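# Move four cartons from pallet to taped table area

## Task

Transfer every one of the four cartons from the pallet to the table. Each must lie flat, entirely inside the blue tape outline, not on top of another carton, and with the same face up as it had at the start. A carton counts only if it stays put without the robot holding it. When finished, release the cartons and move the tool away from them.

## Robot and tools

Robot: a single six-joint arm carrying a vacuum tool. The tool has four suction cups on two air channels. From the cup point, measured along its own axes, the cups sit at x = -35 and +35 mm. Channel a's cups are at y = -70 mm and channel b's at y = +70 mm. The tool reaches 148 mm each way along its y axis, and the cups face along the cup point's +z. The joints, base to tool, are waist, shoulder, elbow, forearm roll, wrist pitch and wrist roll. The base may be tilted relative to the table.

Frame: the scene frame has its origin on the table top directly under the arm's base. +z is up, and +y is to the left when looking along +x. Positions are in metres. Orientations are quaternions written w first (qw, qx, qy, qz).

Row format, shared by all tools: one list of 9 numbers, x, y, z, qw, qx, qy, qz, suction_a, suction_b. The first seven are an absolute target pose for the cup point (end_effector_position and end_effector_quat_wxyz) in the scene frame. suction_a and suction_b run from -1 to 1. +1 means full vacuum, about 75 kPa below ambient, and a smaller value asks for that fraction of it. A value of 0.01 or less shuts the channel off, and each channel keeps its last setting. Optionally a row may carry 6 more numbers, each from 0 to 1, making up to 15. These scale each joint's position gain, in joint order, and persist until changed. Lower stiffness softens contact, but a sudden jump in target still pushes at once.

execute_actions(actions): a list of up to 15 actions run one after another. Each action is a table of 1 to 15 rows, and each row lasts one control step of 1/30 s. If there are fewer than 15 rows, the last row repeats to fill 15 steps. An empty list just returns the current state and images. A target more than 0.6 m from the cup point's starting position along any of the cup point's axes gets the action refused. If any action is malformed, or the first one fails that check, nothing in the call runs. Send the orientation quaternion explicitly in every row rather than copying the reported one, which may have drifted.

Each control step clips the commanded pose to within 70 mm and 16 degrees of the measured pose. Inverse kinematics then chase that, giving position priority over orientation. A far target therefore needs several actions, and the arm stops at the last clipped pose. "Hand target" in a result is the pose the controller is currently driving toward.

move(target, speed, blocking): a straight-line path to one absolute row. speed is in m/s, 0.002 to 0.5, default 0.25, and turning is capped at twice that value in rad/s. The path takes 0.5 to 10 s and ends short of the target if it would take longer. Suction values are applied at the start. The path does not avoid obstacles, and the real cup point can lag, stray or overshoot speed, most of all when the arm is nearly straight. The result adds a move: line. done means at rest near target; other endings include off_target, moving, held and fault. It also reports the remaining distance and any limits. limits=paced means the pose was clipped. limits=held means a check blocked some steps, after which the motion can spike fast. With blocking=false you get the result after 0.5 s. Until a result shows the move has ended, further rows and moves are refused, so use wait(0) to check on it or stop to cut it short.

wait(seconds): 0 to 10 s with the last command held, returning early if a running move ends. stop(): brakes a running move, needing room to do so; suction is unchanged. zoom_image(camera, region): camera is cam_high (896x504), cam_low (896x504) or cam_wrist (616x616). region is [x0, y0, x1, y1] in pixels from the top-left, at most 504 by 504. finished_scene(scene): ends the current scene, given by its number, and cannot be undone. Replying without a tool call also ends things.

Reading results: the state line gives cup point pose and velocities in m/s and rad/s. The printed position gets less accurate at long reach. suction_measured_a/b show the vacuum reached. part_present_a/b switch to 1 at 0.54 and back to 0 below 0.49. A sealed airtight grip reads at most 0.17 under the command, or 0.27 with both channels on. A reading near 0 means no seal. "pose unreachable" means the clearance check, which treats the mount as part of the arm, changed or blocked the command. Joint torques carry per-unit offsets and noise. MOTOR HOT warns of heating from holding loads, even while you are thinking.

Gripping: press both rims of a channel fully onto a smooth flat face, away from edges, seams and holes. Only one pump feeds both channels, so an unsealed channel that is left on starves the other. Cups shrink under vacuum, so a held carton sits up to about 12 mm nearer the tool. Vacuum can lift a carton before contact. To release, set the carton down resting on its support, switch both channels off, then rise more than 15 mm. A cup sealed to the table pins the tool until its channel is off.

Cautions: the arm is stiff, so aiming even slightly past a firm contact can trip a fault. A joint reaching its load limit (waist, shoulder 295; elbow 139; the three wrist joints 39.1 N m) causes one. So does any outside force of 144 N. Either fault freezes the arm for 10 s and drops the rest of the call. Faster moves hit harder. Joint speed limits are 2.09 rad/s for waist and shoulder, 3.14 for elbow and 3.93 for the wrist joints. Elbow range is -2.792 to 2.792 and the others are ±6.283. The robot holds its last command while you think. Loose objects may get nudged occasionally. Never drop, slam or knock anything off the table, since that ends the scene. Keep each carton's original face up.

Each tool is called after ">>>" as name(argument=value, ...), one argument or row to a line, values as JSON.

## Session

>>> execute_actions(
  actions=[],
)

Scene clock: 0.00 s.
end_effector_position=(+0.6498, -0.0002, +0.5079) suction_measured_a=0.00 part_present_a=0 suction_measured_b=0.00 part_present_b=0 end_effector_quat_wxyz=(+0.000, +0.706, +0.708, -0.001) end_effector_velocity=(-0.000, -0.000, -0.000) end_effector_angular_velocity=(+0.000, +0.002, -0.001)
Joint positions: [-0.052  0.151  1.53  -0.001  1.461  1.516]
Joint velocities: [-0.     0.     0.     0.     0.002  0.   ]
Joint torques (N m, as the joint torque sensors report them, + toward a larger angle): no reading
Hand target: +0.650, -0.000, +0.508; +0.000, +0.706, +0.708, -0.001
Joint stiffness scale: [1. 1. 1. 1. 1. 1.]

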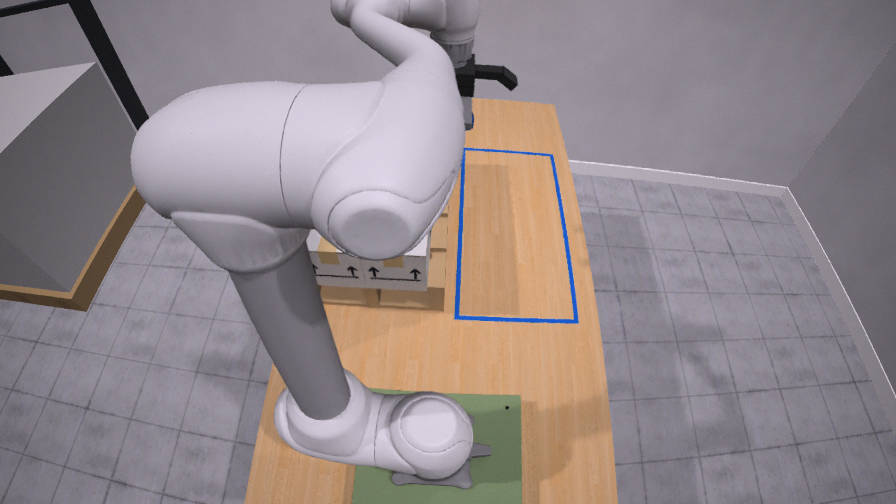

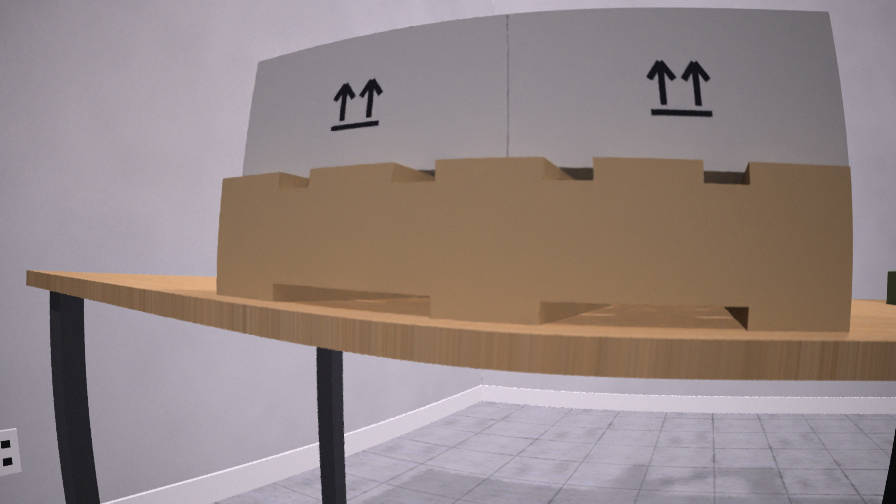

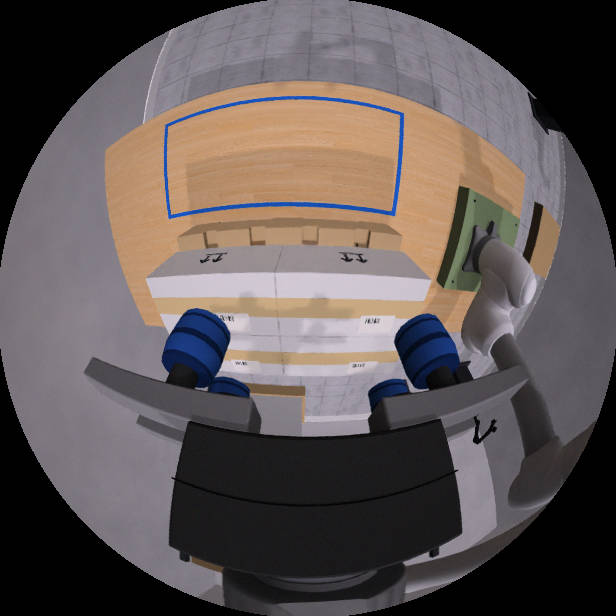

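>>> move(
  target=[0.6,0.2,0.42,0,0.7071,0.7071,0,0,0],
)

>>> move(
  target=[0.7,-0.15,0.42,0,0.7071,0.7071,0,0,0],
)

Scene clock: 1.70 s.
end_effector_position=(+0.6011, +0.1969, +0.4249) suction_measured_a=0.00 part_present_a=0 suction_measured_b=0.00 part_present_b=0 end_effector_quat_wxyz=(+0.001, +0.707, +0.707, -0.000) end_effector_velocity=(-0.000, +0.000, +0.000) end_effector_angular_velocity=(-0.000, +0.000, -0.002)
Joint positions: [ 0.264  0.148  1.684 -0.001  1.309  1.834]
Joint velocities: [ 0.001 -0.    -0.     0.     0.     0.003]
Joint torques (N m, as the joint torque sensors report them, + toward a larger angle): [  3.61 -63.82 -44.15   4.21   0.1    0.08]
Hand target: +0.600, +0.200, +0.420; +0.000, +0.707, +0.707, +0.000
Off the commanded pose: 0.006 m, 0 deg.
Joint stiffness scale: [1. 1. 1. 1. 1. 1.]
move: off_target

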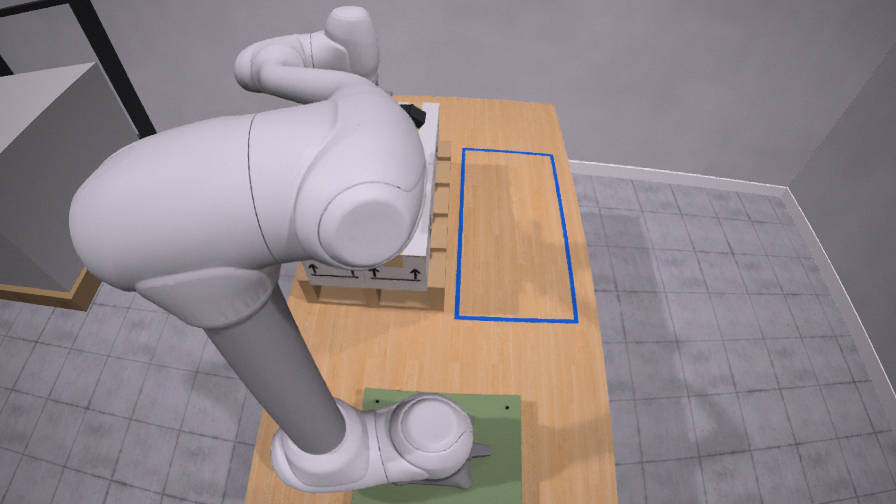

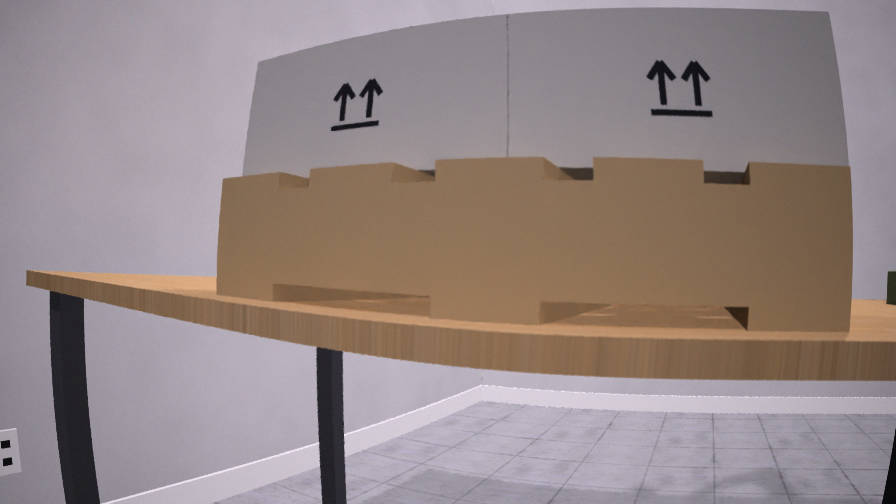

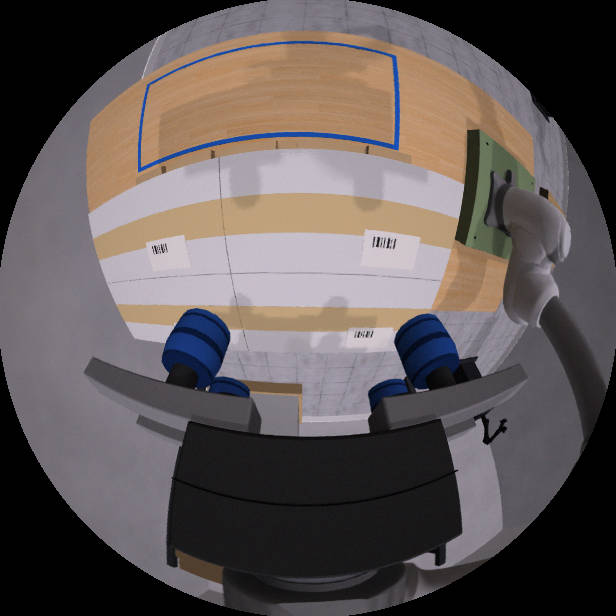

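Scene clock: 3.60 s.
end_effector_position=(+0.6999, -0.1465, +0.4168) suction_measured_a=0.00 part_present_a=0 suction_measured_b=0.00 part_present_b=0 end_effector_quat_wxyz=(+0.001, +0.707, +0.708, -0.000) end_effector_velocity=(+0.000, -0.001, +0.001) end_effector_angular_velocity=(-0.000, -0.001, +0.002)
Joint positions: [-0.253  0.28   1.535 -0.001  1.324  1.316]
Joint velocities: [-0.001 -0.    -0.002  0.     0.001 -0.003]
Joint torques (N m, as the joint torque sensors report them, + toward a larger angle): [  1.73 -81.24 -44.61   3.76   0.38   0.97]
Hand target: +0.700, -0.150, +0.420; -0.000, +0.707, +0.707, -0.000
Off the commanded pose: 0.005 m, 0 deg.
Joint stiffness scale: [1. 1. 1. 1. 1. 1.]
move: off_target

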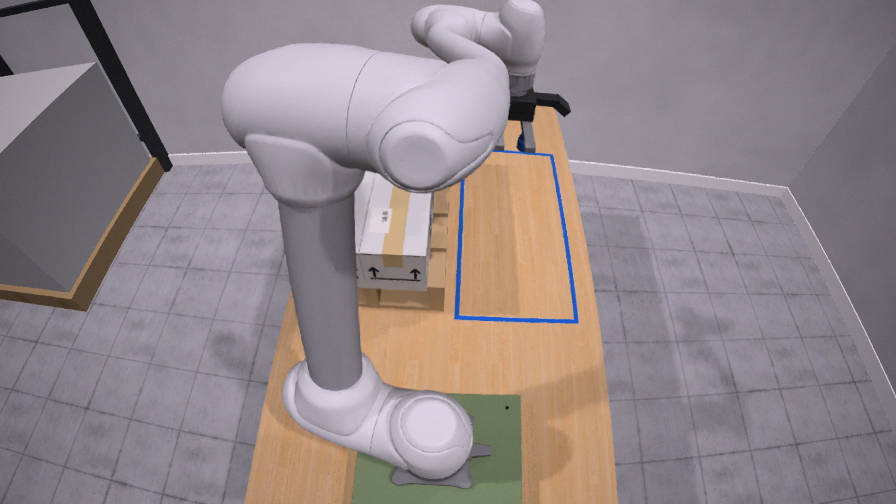

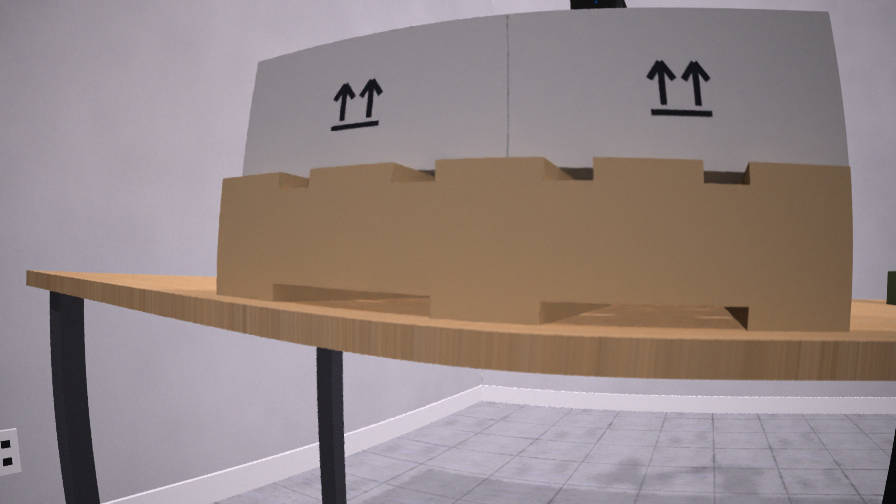

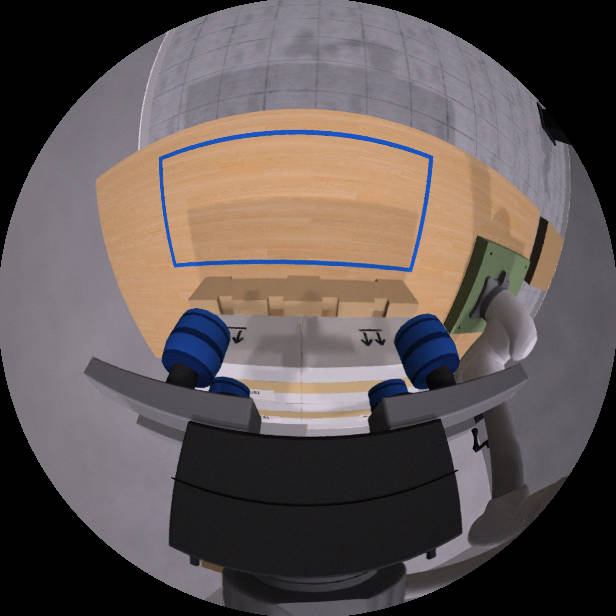

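>>> move(
  target=[0.56,0.12,0.29,0,0.7071,0.7071,0,0,0],
)

Scene clock: 5.83 s.
end_effector_position=(+0.5619, +0.1170, +0.2930) suction_measured_a=0.00 part_present_a=0 suction_measured_b=0.00 part_present_b=0 end_effector_quat_wxyz=(-0.000, +0.707, +0.707, -0.001) end_effector_velocity=(-0.000, +0.001, -0.000) end_effector_angular_velocity=(+0.000, -0.001, -0.001)
Joint positions: [ 0.147  0.142  1.947 -0.001  1.055  1.717]
Joint velocities: [ 0.002  0.     0.    -0.    -0.001  0.003]
Joint torques (N m, as the joint torque sensors report them, + toward a larger angle): [  0.53 -57.53 -40.69   3.99   0.23   0.21]
Hand target: +0.560, +0.120, +0.290; +0.000, +0.707, +0.707, +0.000
Off the commanded pose: 0.005 m, 0 deg.
Joint stiffness scale: [1. 1. 1. 1. 1. 1.]
move: off_target

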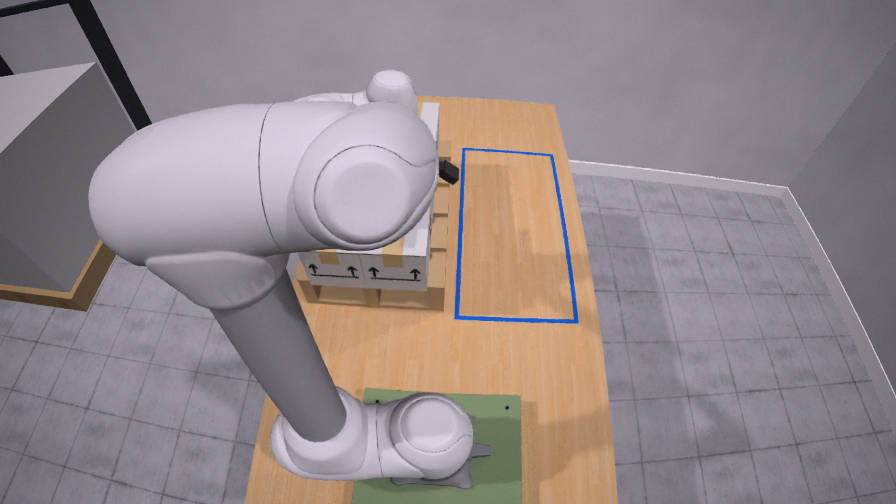

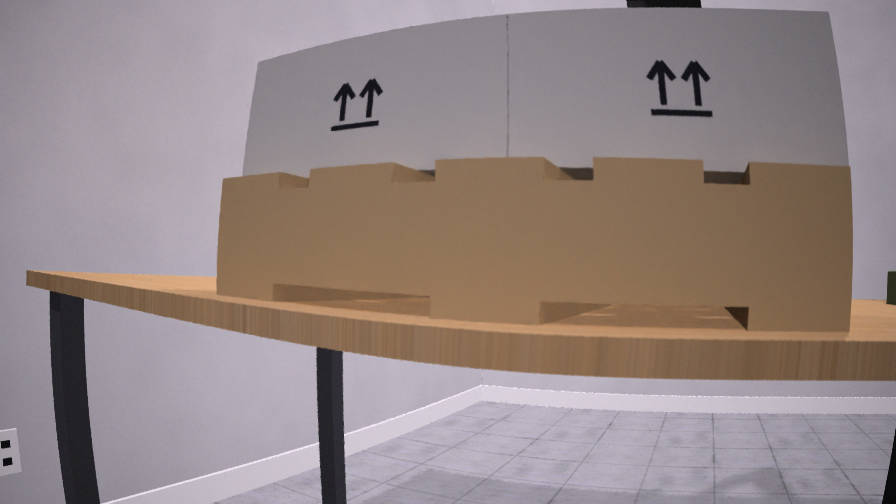

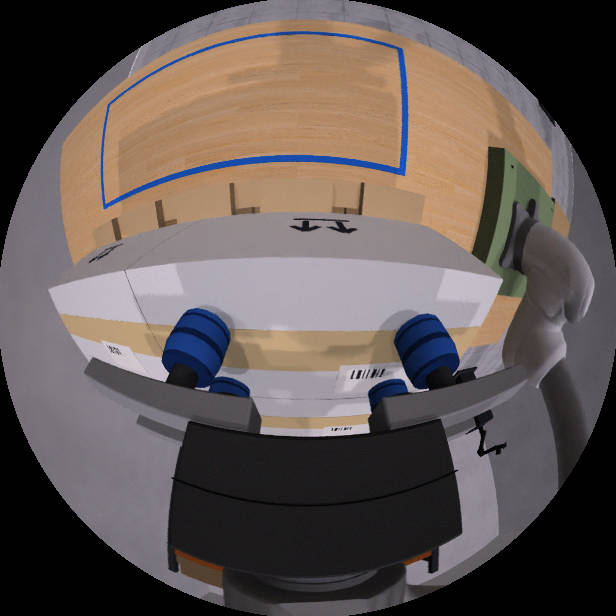

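>>> move(
  target=[0.55,0.12,0.255,0,0.7071,0.7071,0,1,1],
  speed=0.04,
)

Scene clock: 7.20 s.
end_effector_position=(+0.5551, +0.1172, +0.2638) suction_measured_a=0.74 part_present_a=1 suction_measured_b=0.74 part_present_b=1 end_effector_quat_wxyz=(+0.002, +0.707, +0.707, +0.001) end_effector_velocity=(+0.000, +0.001, -0.000) end_effector_angular_velocity=(+0.000, -0.001, +0.001)
Joint positions: [ 0.149  0.157  1.991 -0.001  0.99   1.72 ]
Joint velocities: [ 0.001  0.    -0.    -0.    -0.001  0.   ]
Joint torques (N m, as the joint torque sensors report them, + toward a larger angle): [  4.22 -54.47 -32.97   5.52  -5.17   0.55]
Hand target: +0.550, +0.120, +0.255; -0.000, +0.707, +0.707, -0.000
Off the commanded pose: 0.011 m, 0 deg.
Joint stiffness scale: [1. 1. 1. 1. 1. 1.]
move: off_target

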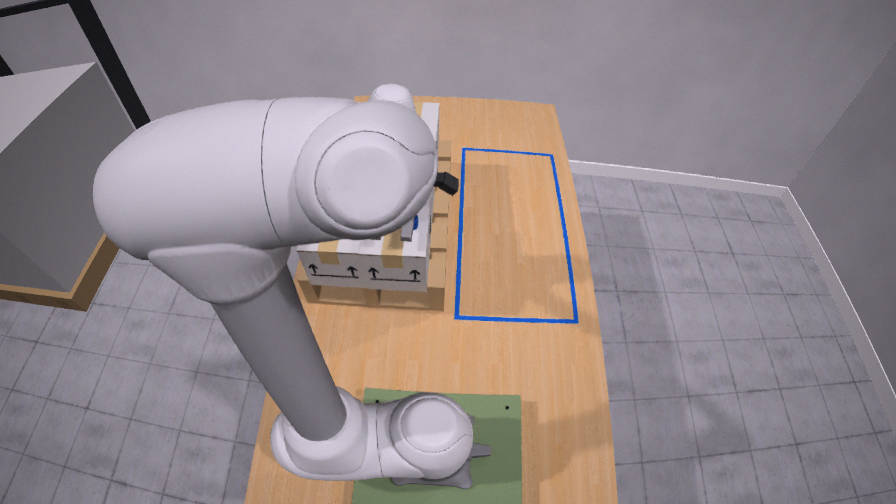

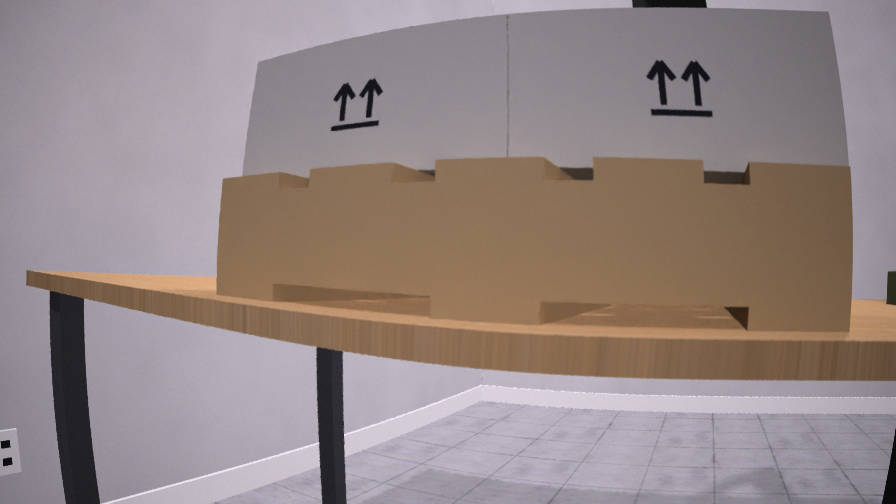

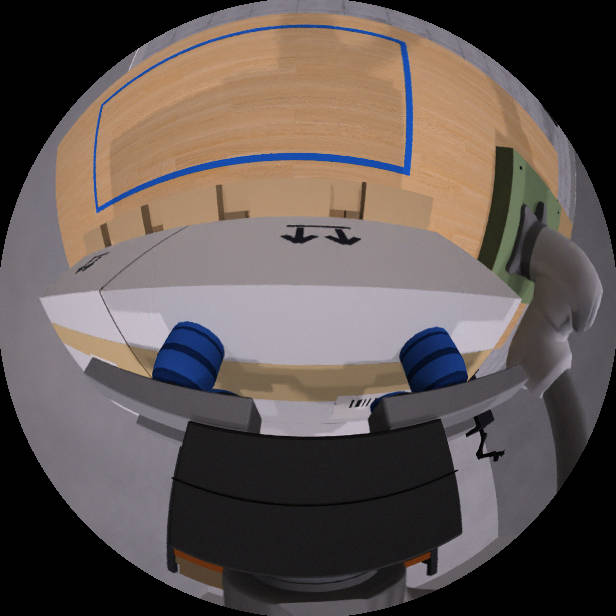

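>>> move(
  target=[0.55,0.11,0.30,0,0.7071,0.7071,0,1,1],
  speed=0.1,
)

>>> move(
  target=[0.55,-0.12,0.30,0,0.7071,0.7071,0,1,1],
)

>>> move(
  target=[0.55,-0.28,0.19,0,0.7071,0.7071,0,1,1],
  speed=0.2,
)

Scene clock: 8.30 s.
end_effector_position=(+0.5480, +0.1122, +0.2957) suction_measured_a=0.96 part_present_a=1 suction_measured_b=0.96 part_present_b=1 end_effector_quat_wxyz=(+0.000, +0.707, +0.708, -0.000) end_effector_velocity=(-0.001, -0.001, -0.000) end_effector_angular_velocity=(-0.000, +0.003, -0.000)
Joint positions: [ 0.142  0.117  1.971 -0.001  1.053  1.71 ]
Joint velocities: [-0.001  0.     0.     0.     0.003 -0.001]
Joint torques (N m, as the joint torque sensors report them, + toward a larger angle): [  2.27 -70.52 -51.93   3.97  -0.31   0.4 ]
Hand target: +0.550, +0.110, +0.300; +0.000, +0.707, +0.707, +0.000
Off the commanded pose: 0.005 m, 0 deg.
Joint stiffness scale: [1. 1. 1. 1. 1. 1.]
move: off_target

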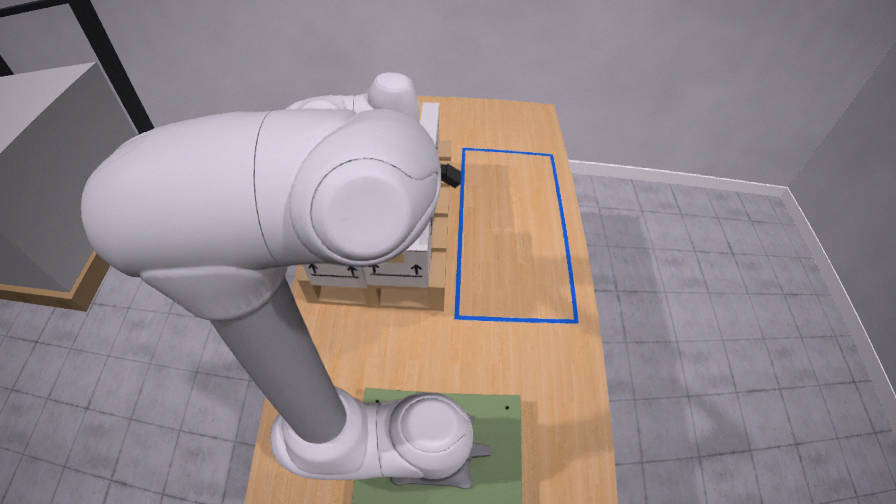

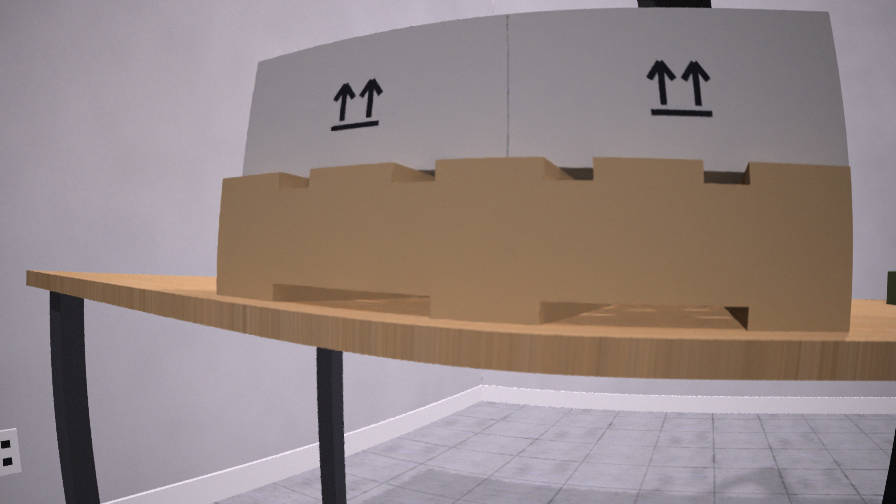

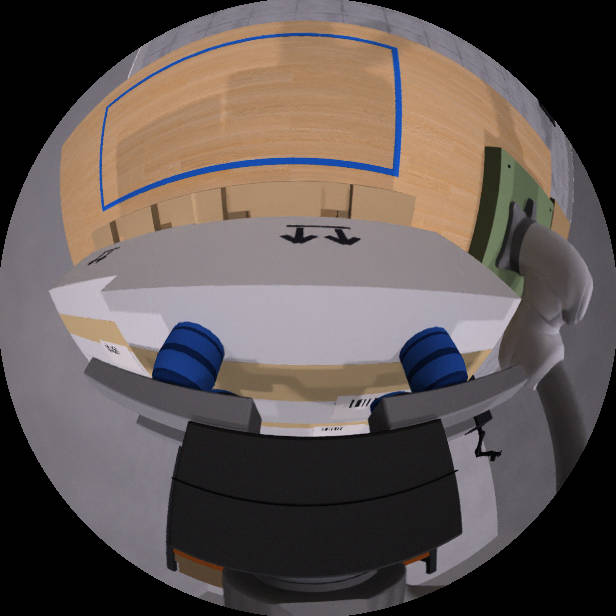

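Scene clock: 9.70 s.
end_effector_position=(+0.5489, -0.1170, +0.2971) suction_measured_a=0.96 part_present_a=1 suction_measured_b=0.96 part_present_b=1 end_effector_quat_wxyz=(+0.001, +0.707, +0.708, +0.000) end_effector_velocity=(-0.000, -0.000, -0.000) end_effector_angular_velocity=(+0.000, +0.001, +0.002)
Joint positions: [-0.27   0.118  1.967 -0.001  1.055  1.299]
Joint velocities: [-0.001  0.     0.     0.     0.001 -0.003]
Joint torques (N m, as the joint torque sensors report them, + toward a larger angle): [ -0.45 -68.49 -53.13   3.83  -0.38   0.52]
Hand target: +0.550, -0.120, +0.300; -0.000, +0.707, +0.707, -0.000
Off the commanded pose: 0.004 m, 0 deg.
Joint stiffness scale: [1. 1. 1. 1. 1. 1.]
move: off_target

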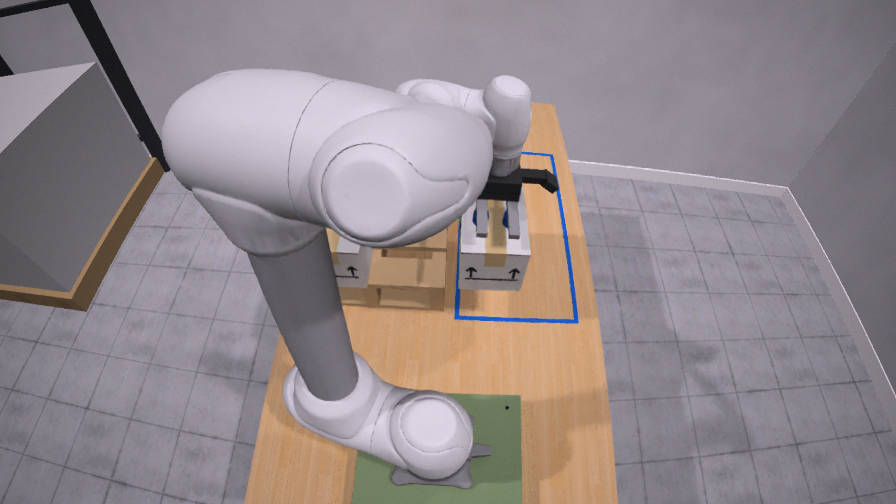

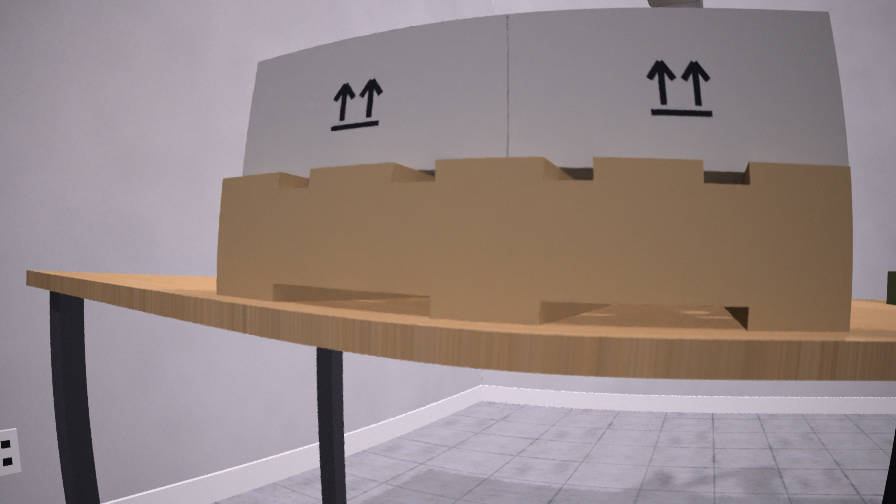

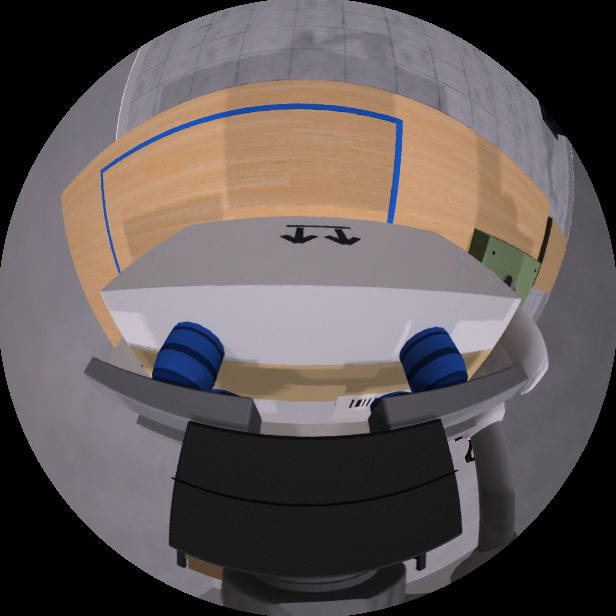

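Scene clock: 11.10 s.
end_effector_position=(+0.5453, -0.2740, +0.1877) suction_measured_a=0.96 part_present_a=1 suction_measured_b=0.96 part_present_b=1 end_effector_quat_wxyz=(-0.007, +0.706, +0.708, -0.002) end_effector_velocity=(+0.000, -0.001, +0.001) end_effector_angular_velocity=(-0.001, -0.002, +0.001)
Joint positions: [-0.521  0.304  1.967 -0.001  0.886  1.048]
Joint velocities: [-0.002 -0.    -0.001  0.    -0.001 -0.003]
Joint torques (N m, as the joint torque sensors report them, + toward a larger angle): [  3.3  -84.39 -46.72   3.41   0.06   0.63]
Hand target: +0.550, -0.280, +0.190; -0.000, +0.707, +0.707, +0.000
Off the commanded pose: 0.008 m, 1 deg.
Joint stiffness scale: [1. 1. 1. 1. 1. 1.]
move: off_target

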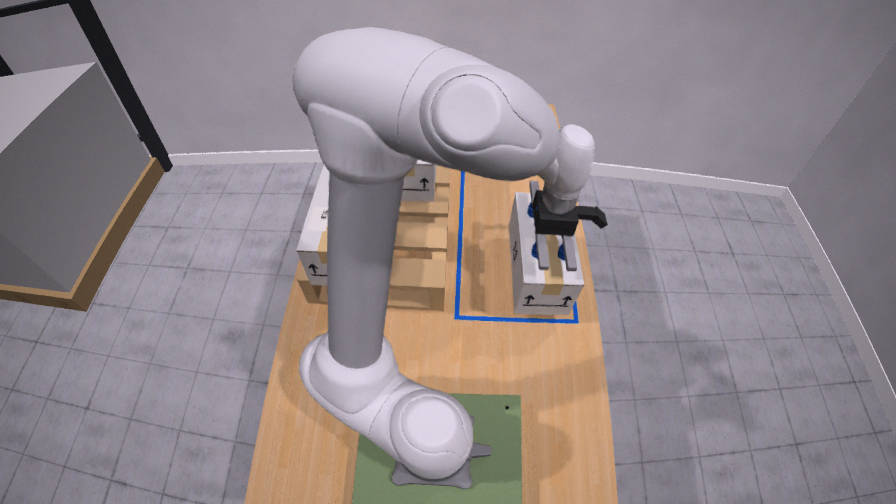

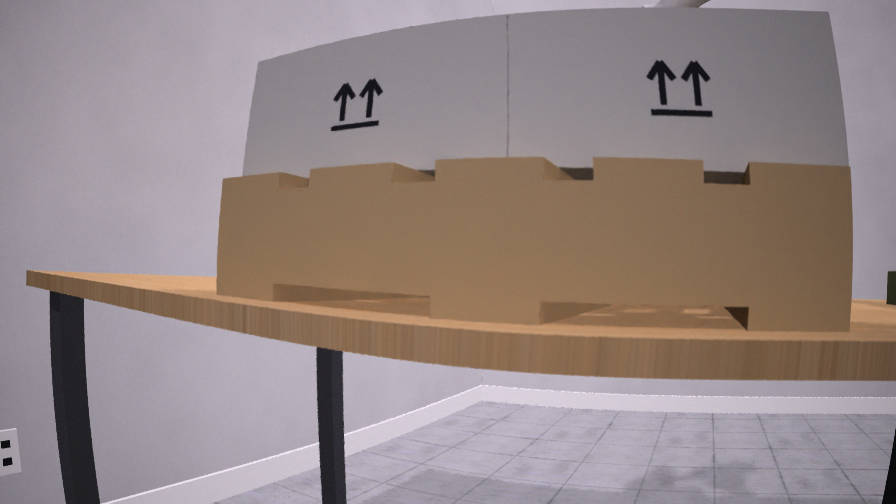

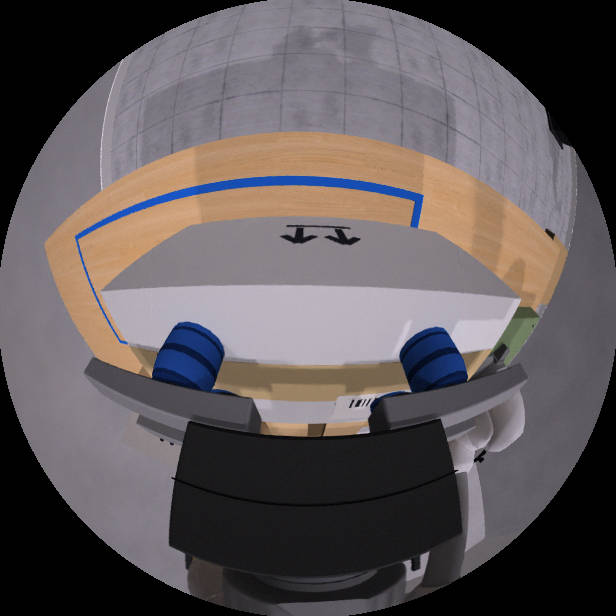

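>>> move(
  target=[0.57,-0.295,0.15,0,0.7071,0.7071,0,1,1],
  speed=0.04,
)

Scene clock: 12.73 s.
end_effector_position=(+0.5652, -0.2889, +0.1479) suction_measured_a=0.96 part_present_a=1 suction_measured_b=0.96 part_present_b=1 end_effector_quat_wxyz=(-0.007, +0.706, +0.708, -0.002) end_effector_velocity=(+0.001, +0.000, +0.000) end_effector_angular_velocity=(-0.001, -0.002, +0.002)
Joint positions: [-0.525  0.382  1.945 -0.001  0.829  1.043]
Joint velocities: [ 0.001 -0.    -0.001  0.    -0.001 -0.001]
Joint torques (N m, as the joint torque sensors report them, + toward a larger angle): [  1.23 -94.23 -42.82   3.66   0.16   0.06]
Hand target: +0.570, -0.295, +0.150; -0.000, +0.707, +0.707, -0.000
Off the commanded pose: 0.008 m, 1 deg.
Joint stiffness scale: [1. 1. 1. 1. 1. 1.]
move: off_target

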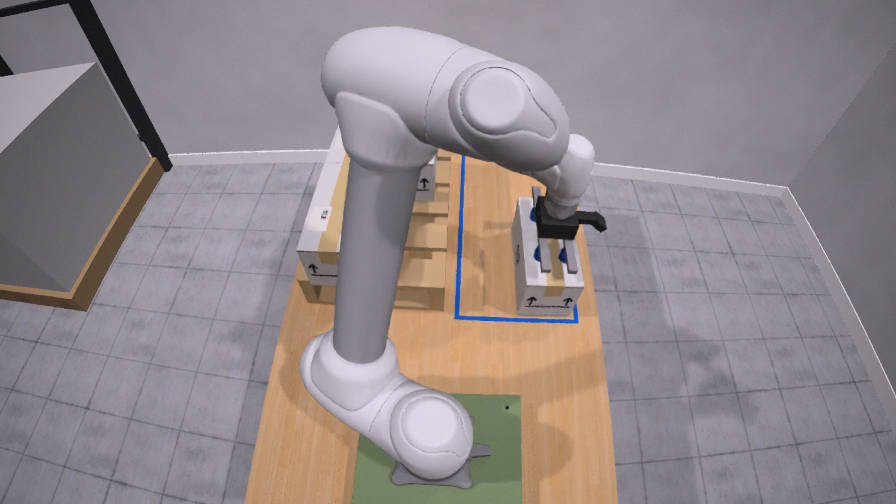

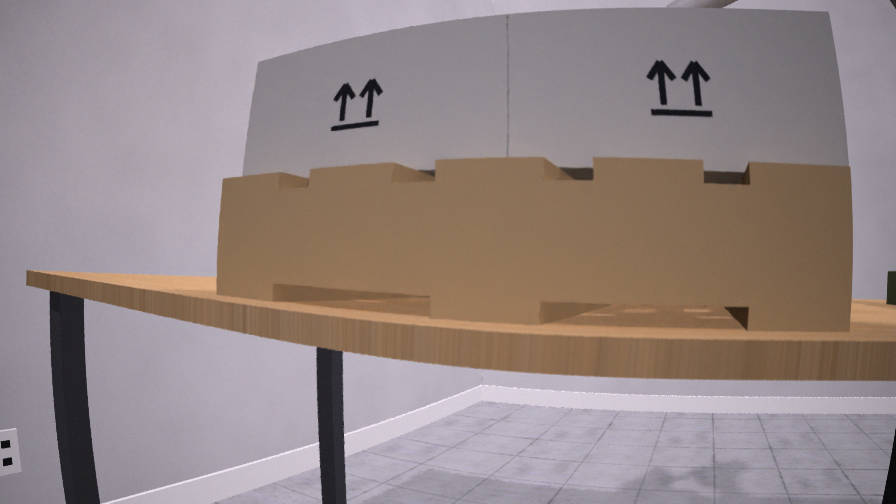

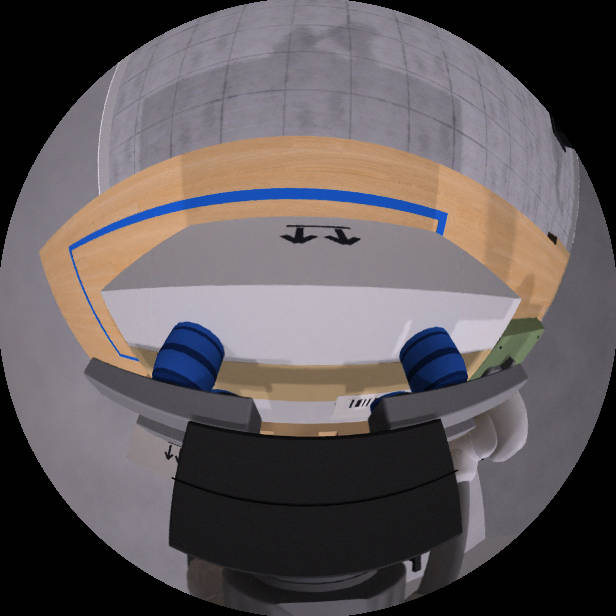

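Pallet may be 0.144 → rest at ~0.12.

>>> move(
  target=[0.57,-0.298,0.125,0,0.7071,0.7071,0,1,1],
  speed=0.025,
)

Scene clock: 14.07 s.
end_effector_position=(+0.5714, -0.2944, +0.1392) suction_measured_a=0.96 part_present_a=1 suction_measured_b=0.96 part_present_b=1 end_effector_quat_wxyz=(+0.001, +0.706, +0.708, -0.000) end_effector_velocity=(+0.000, +0.001, -0.000) end_effector_angular_velocity=(-0.000, -0.000, +0.001)
Joint positions: [-0.528  0.397  1.943 -0.001  0.799  1.039]
Joint velocities: [ 0.001  0.     0.    -0.    -0.     0.   ]
Joint torques (N m, as the joint torque sensors report them, + toward a larger angle): [ -9.97 -18.99 -10.02   1.91  -9.51   0.51]
Hand target: +0.570, -0.298, +0.125; -0.000, +0.707, +0.707, -0.000
Off the commanded pose: 0.015 m, 0 deg.
Joint stiffness scale: [1. 1. 1. 1. 1. 1.]
move: off_target

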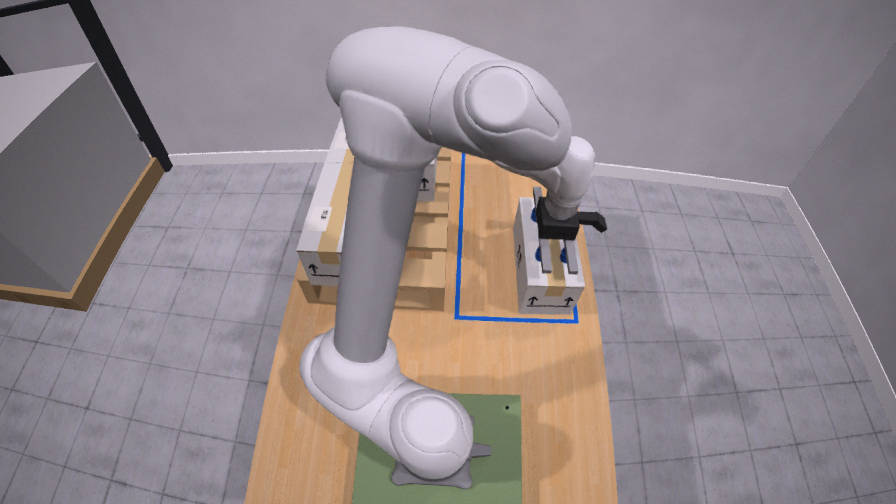

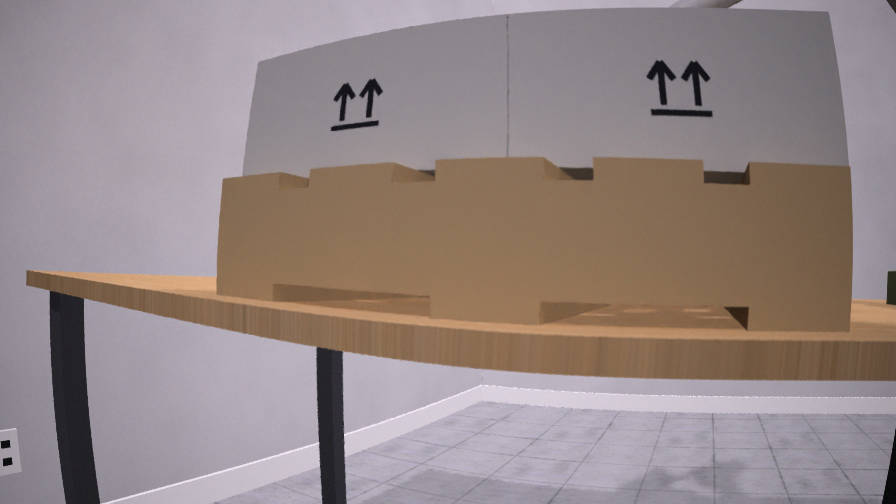

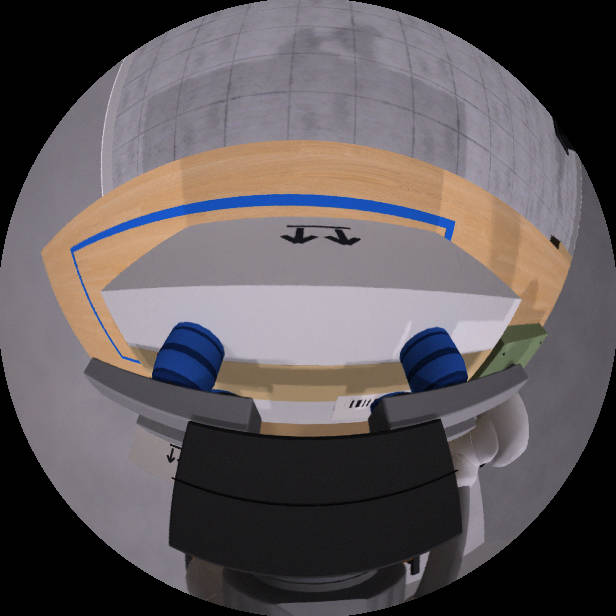

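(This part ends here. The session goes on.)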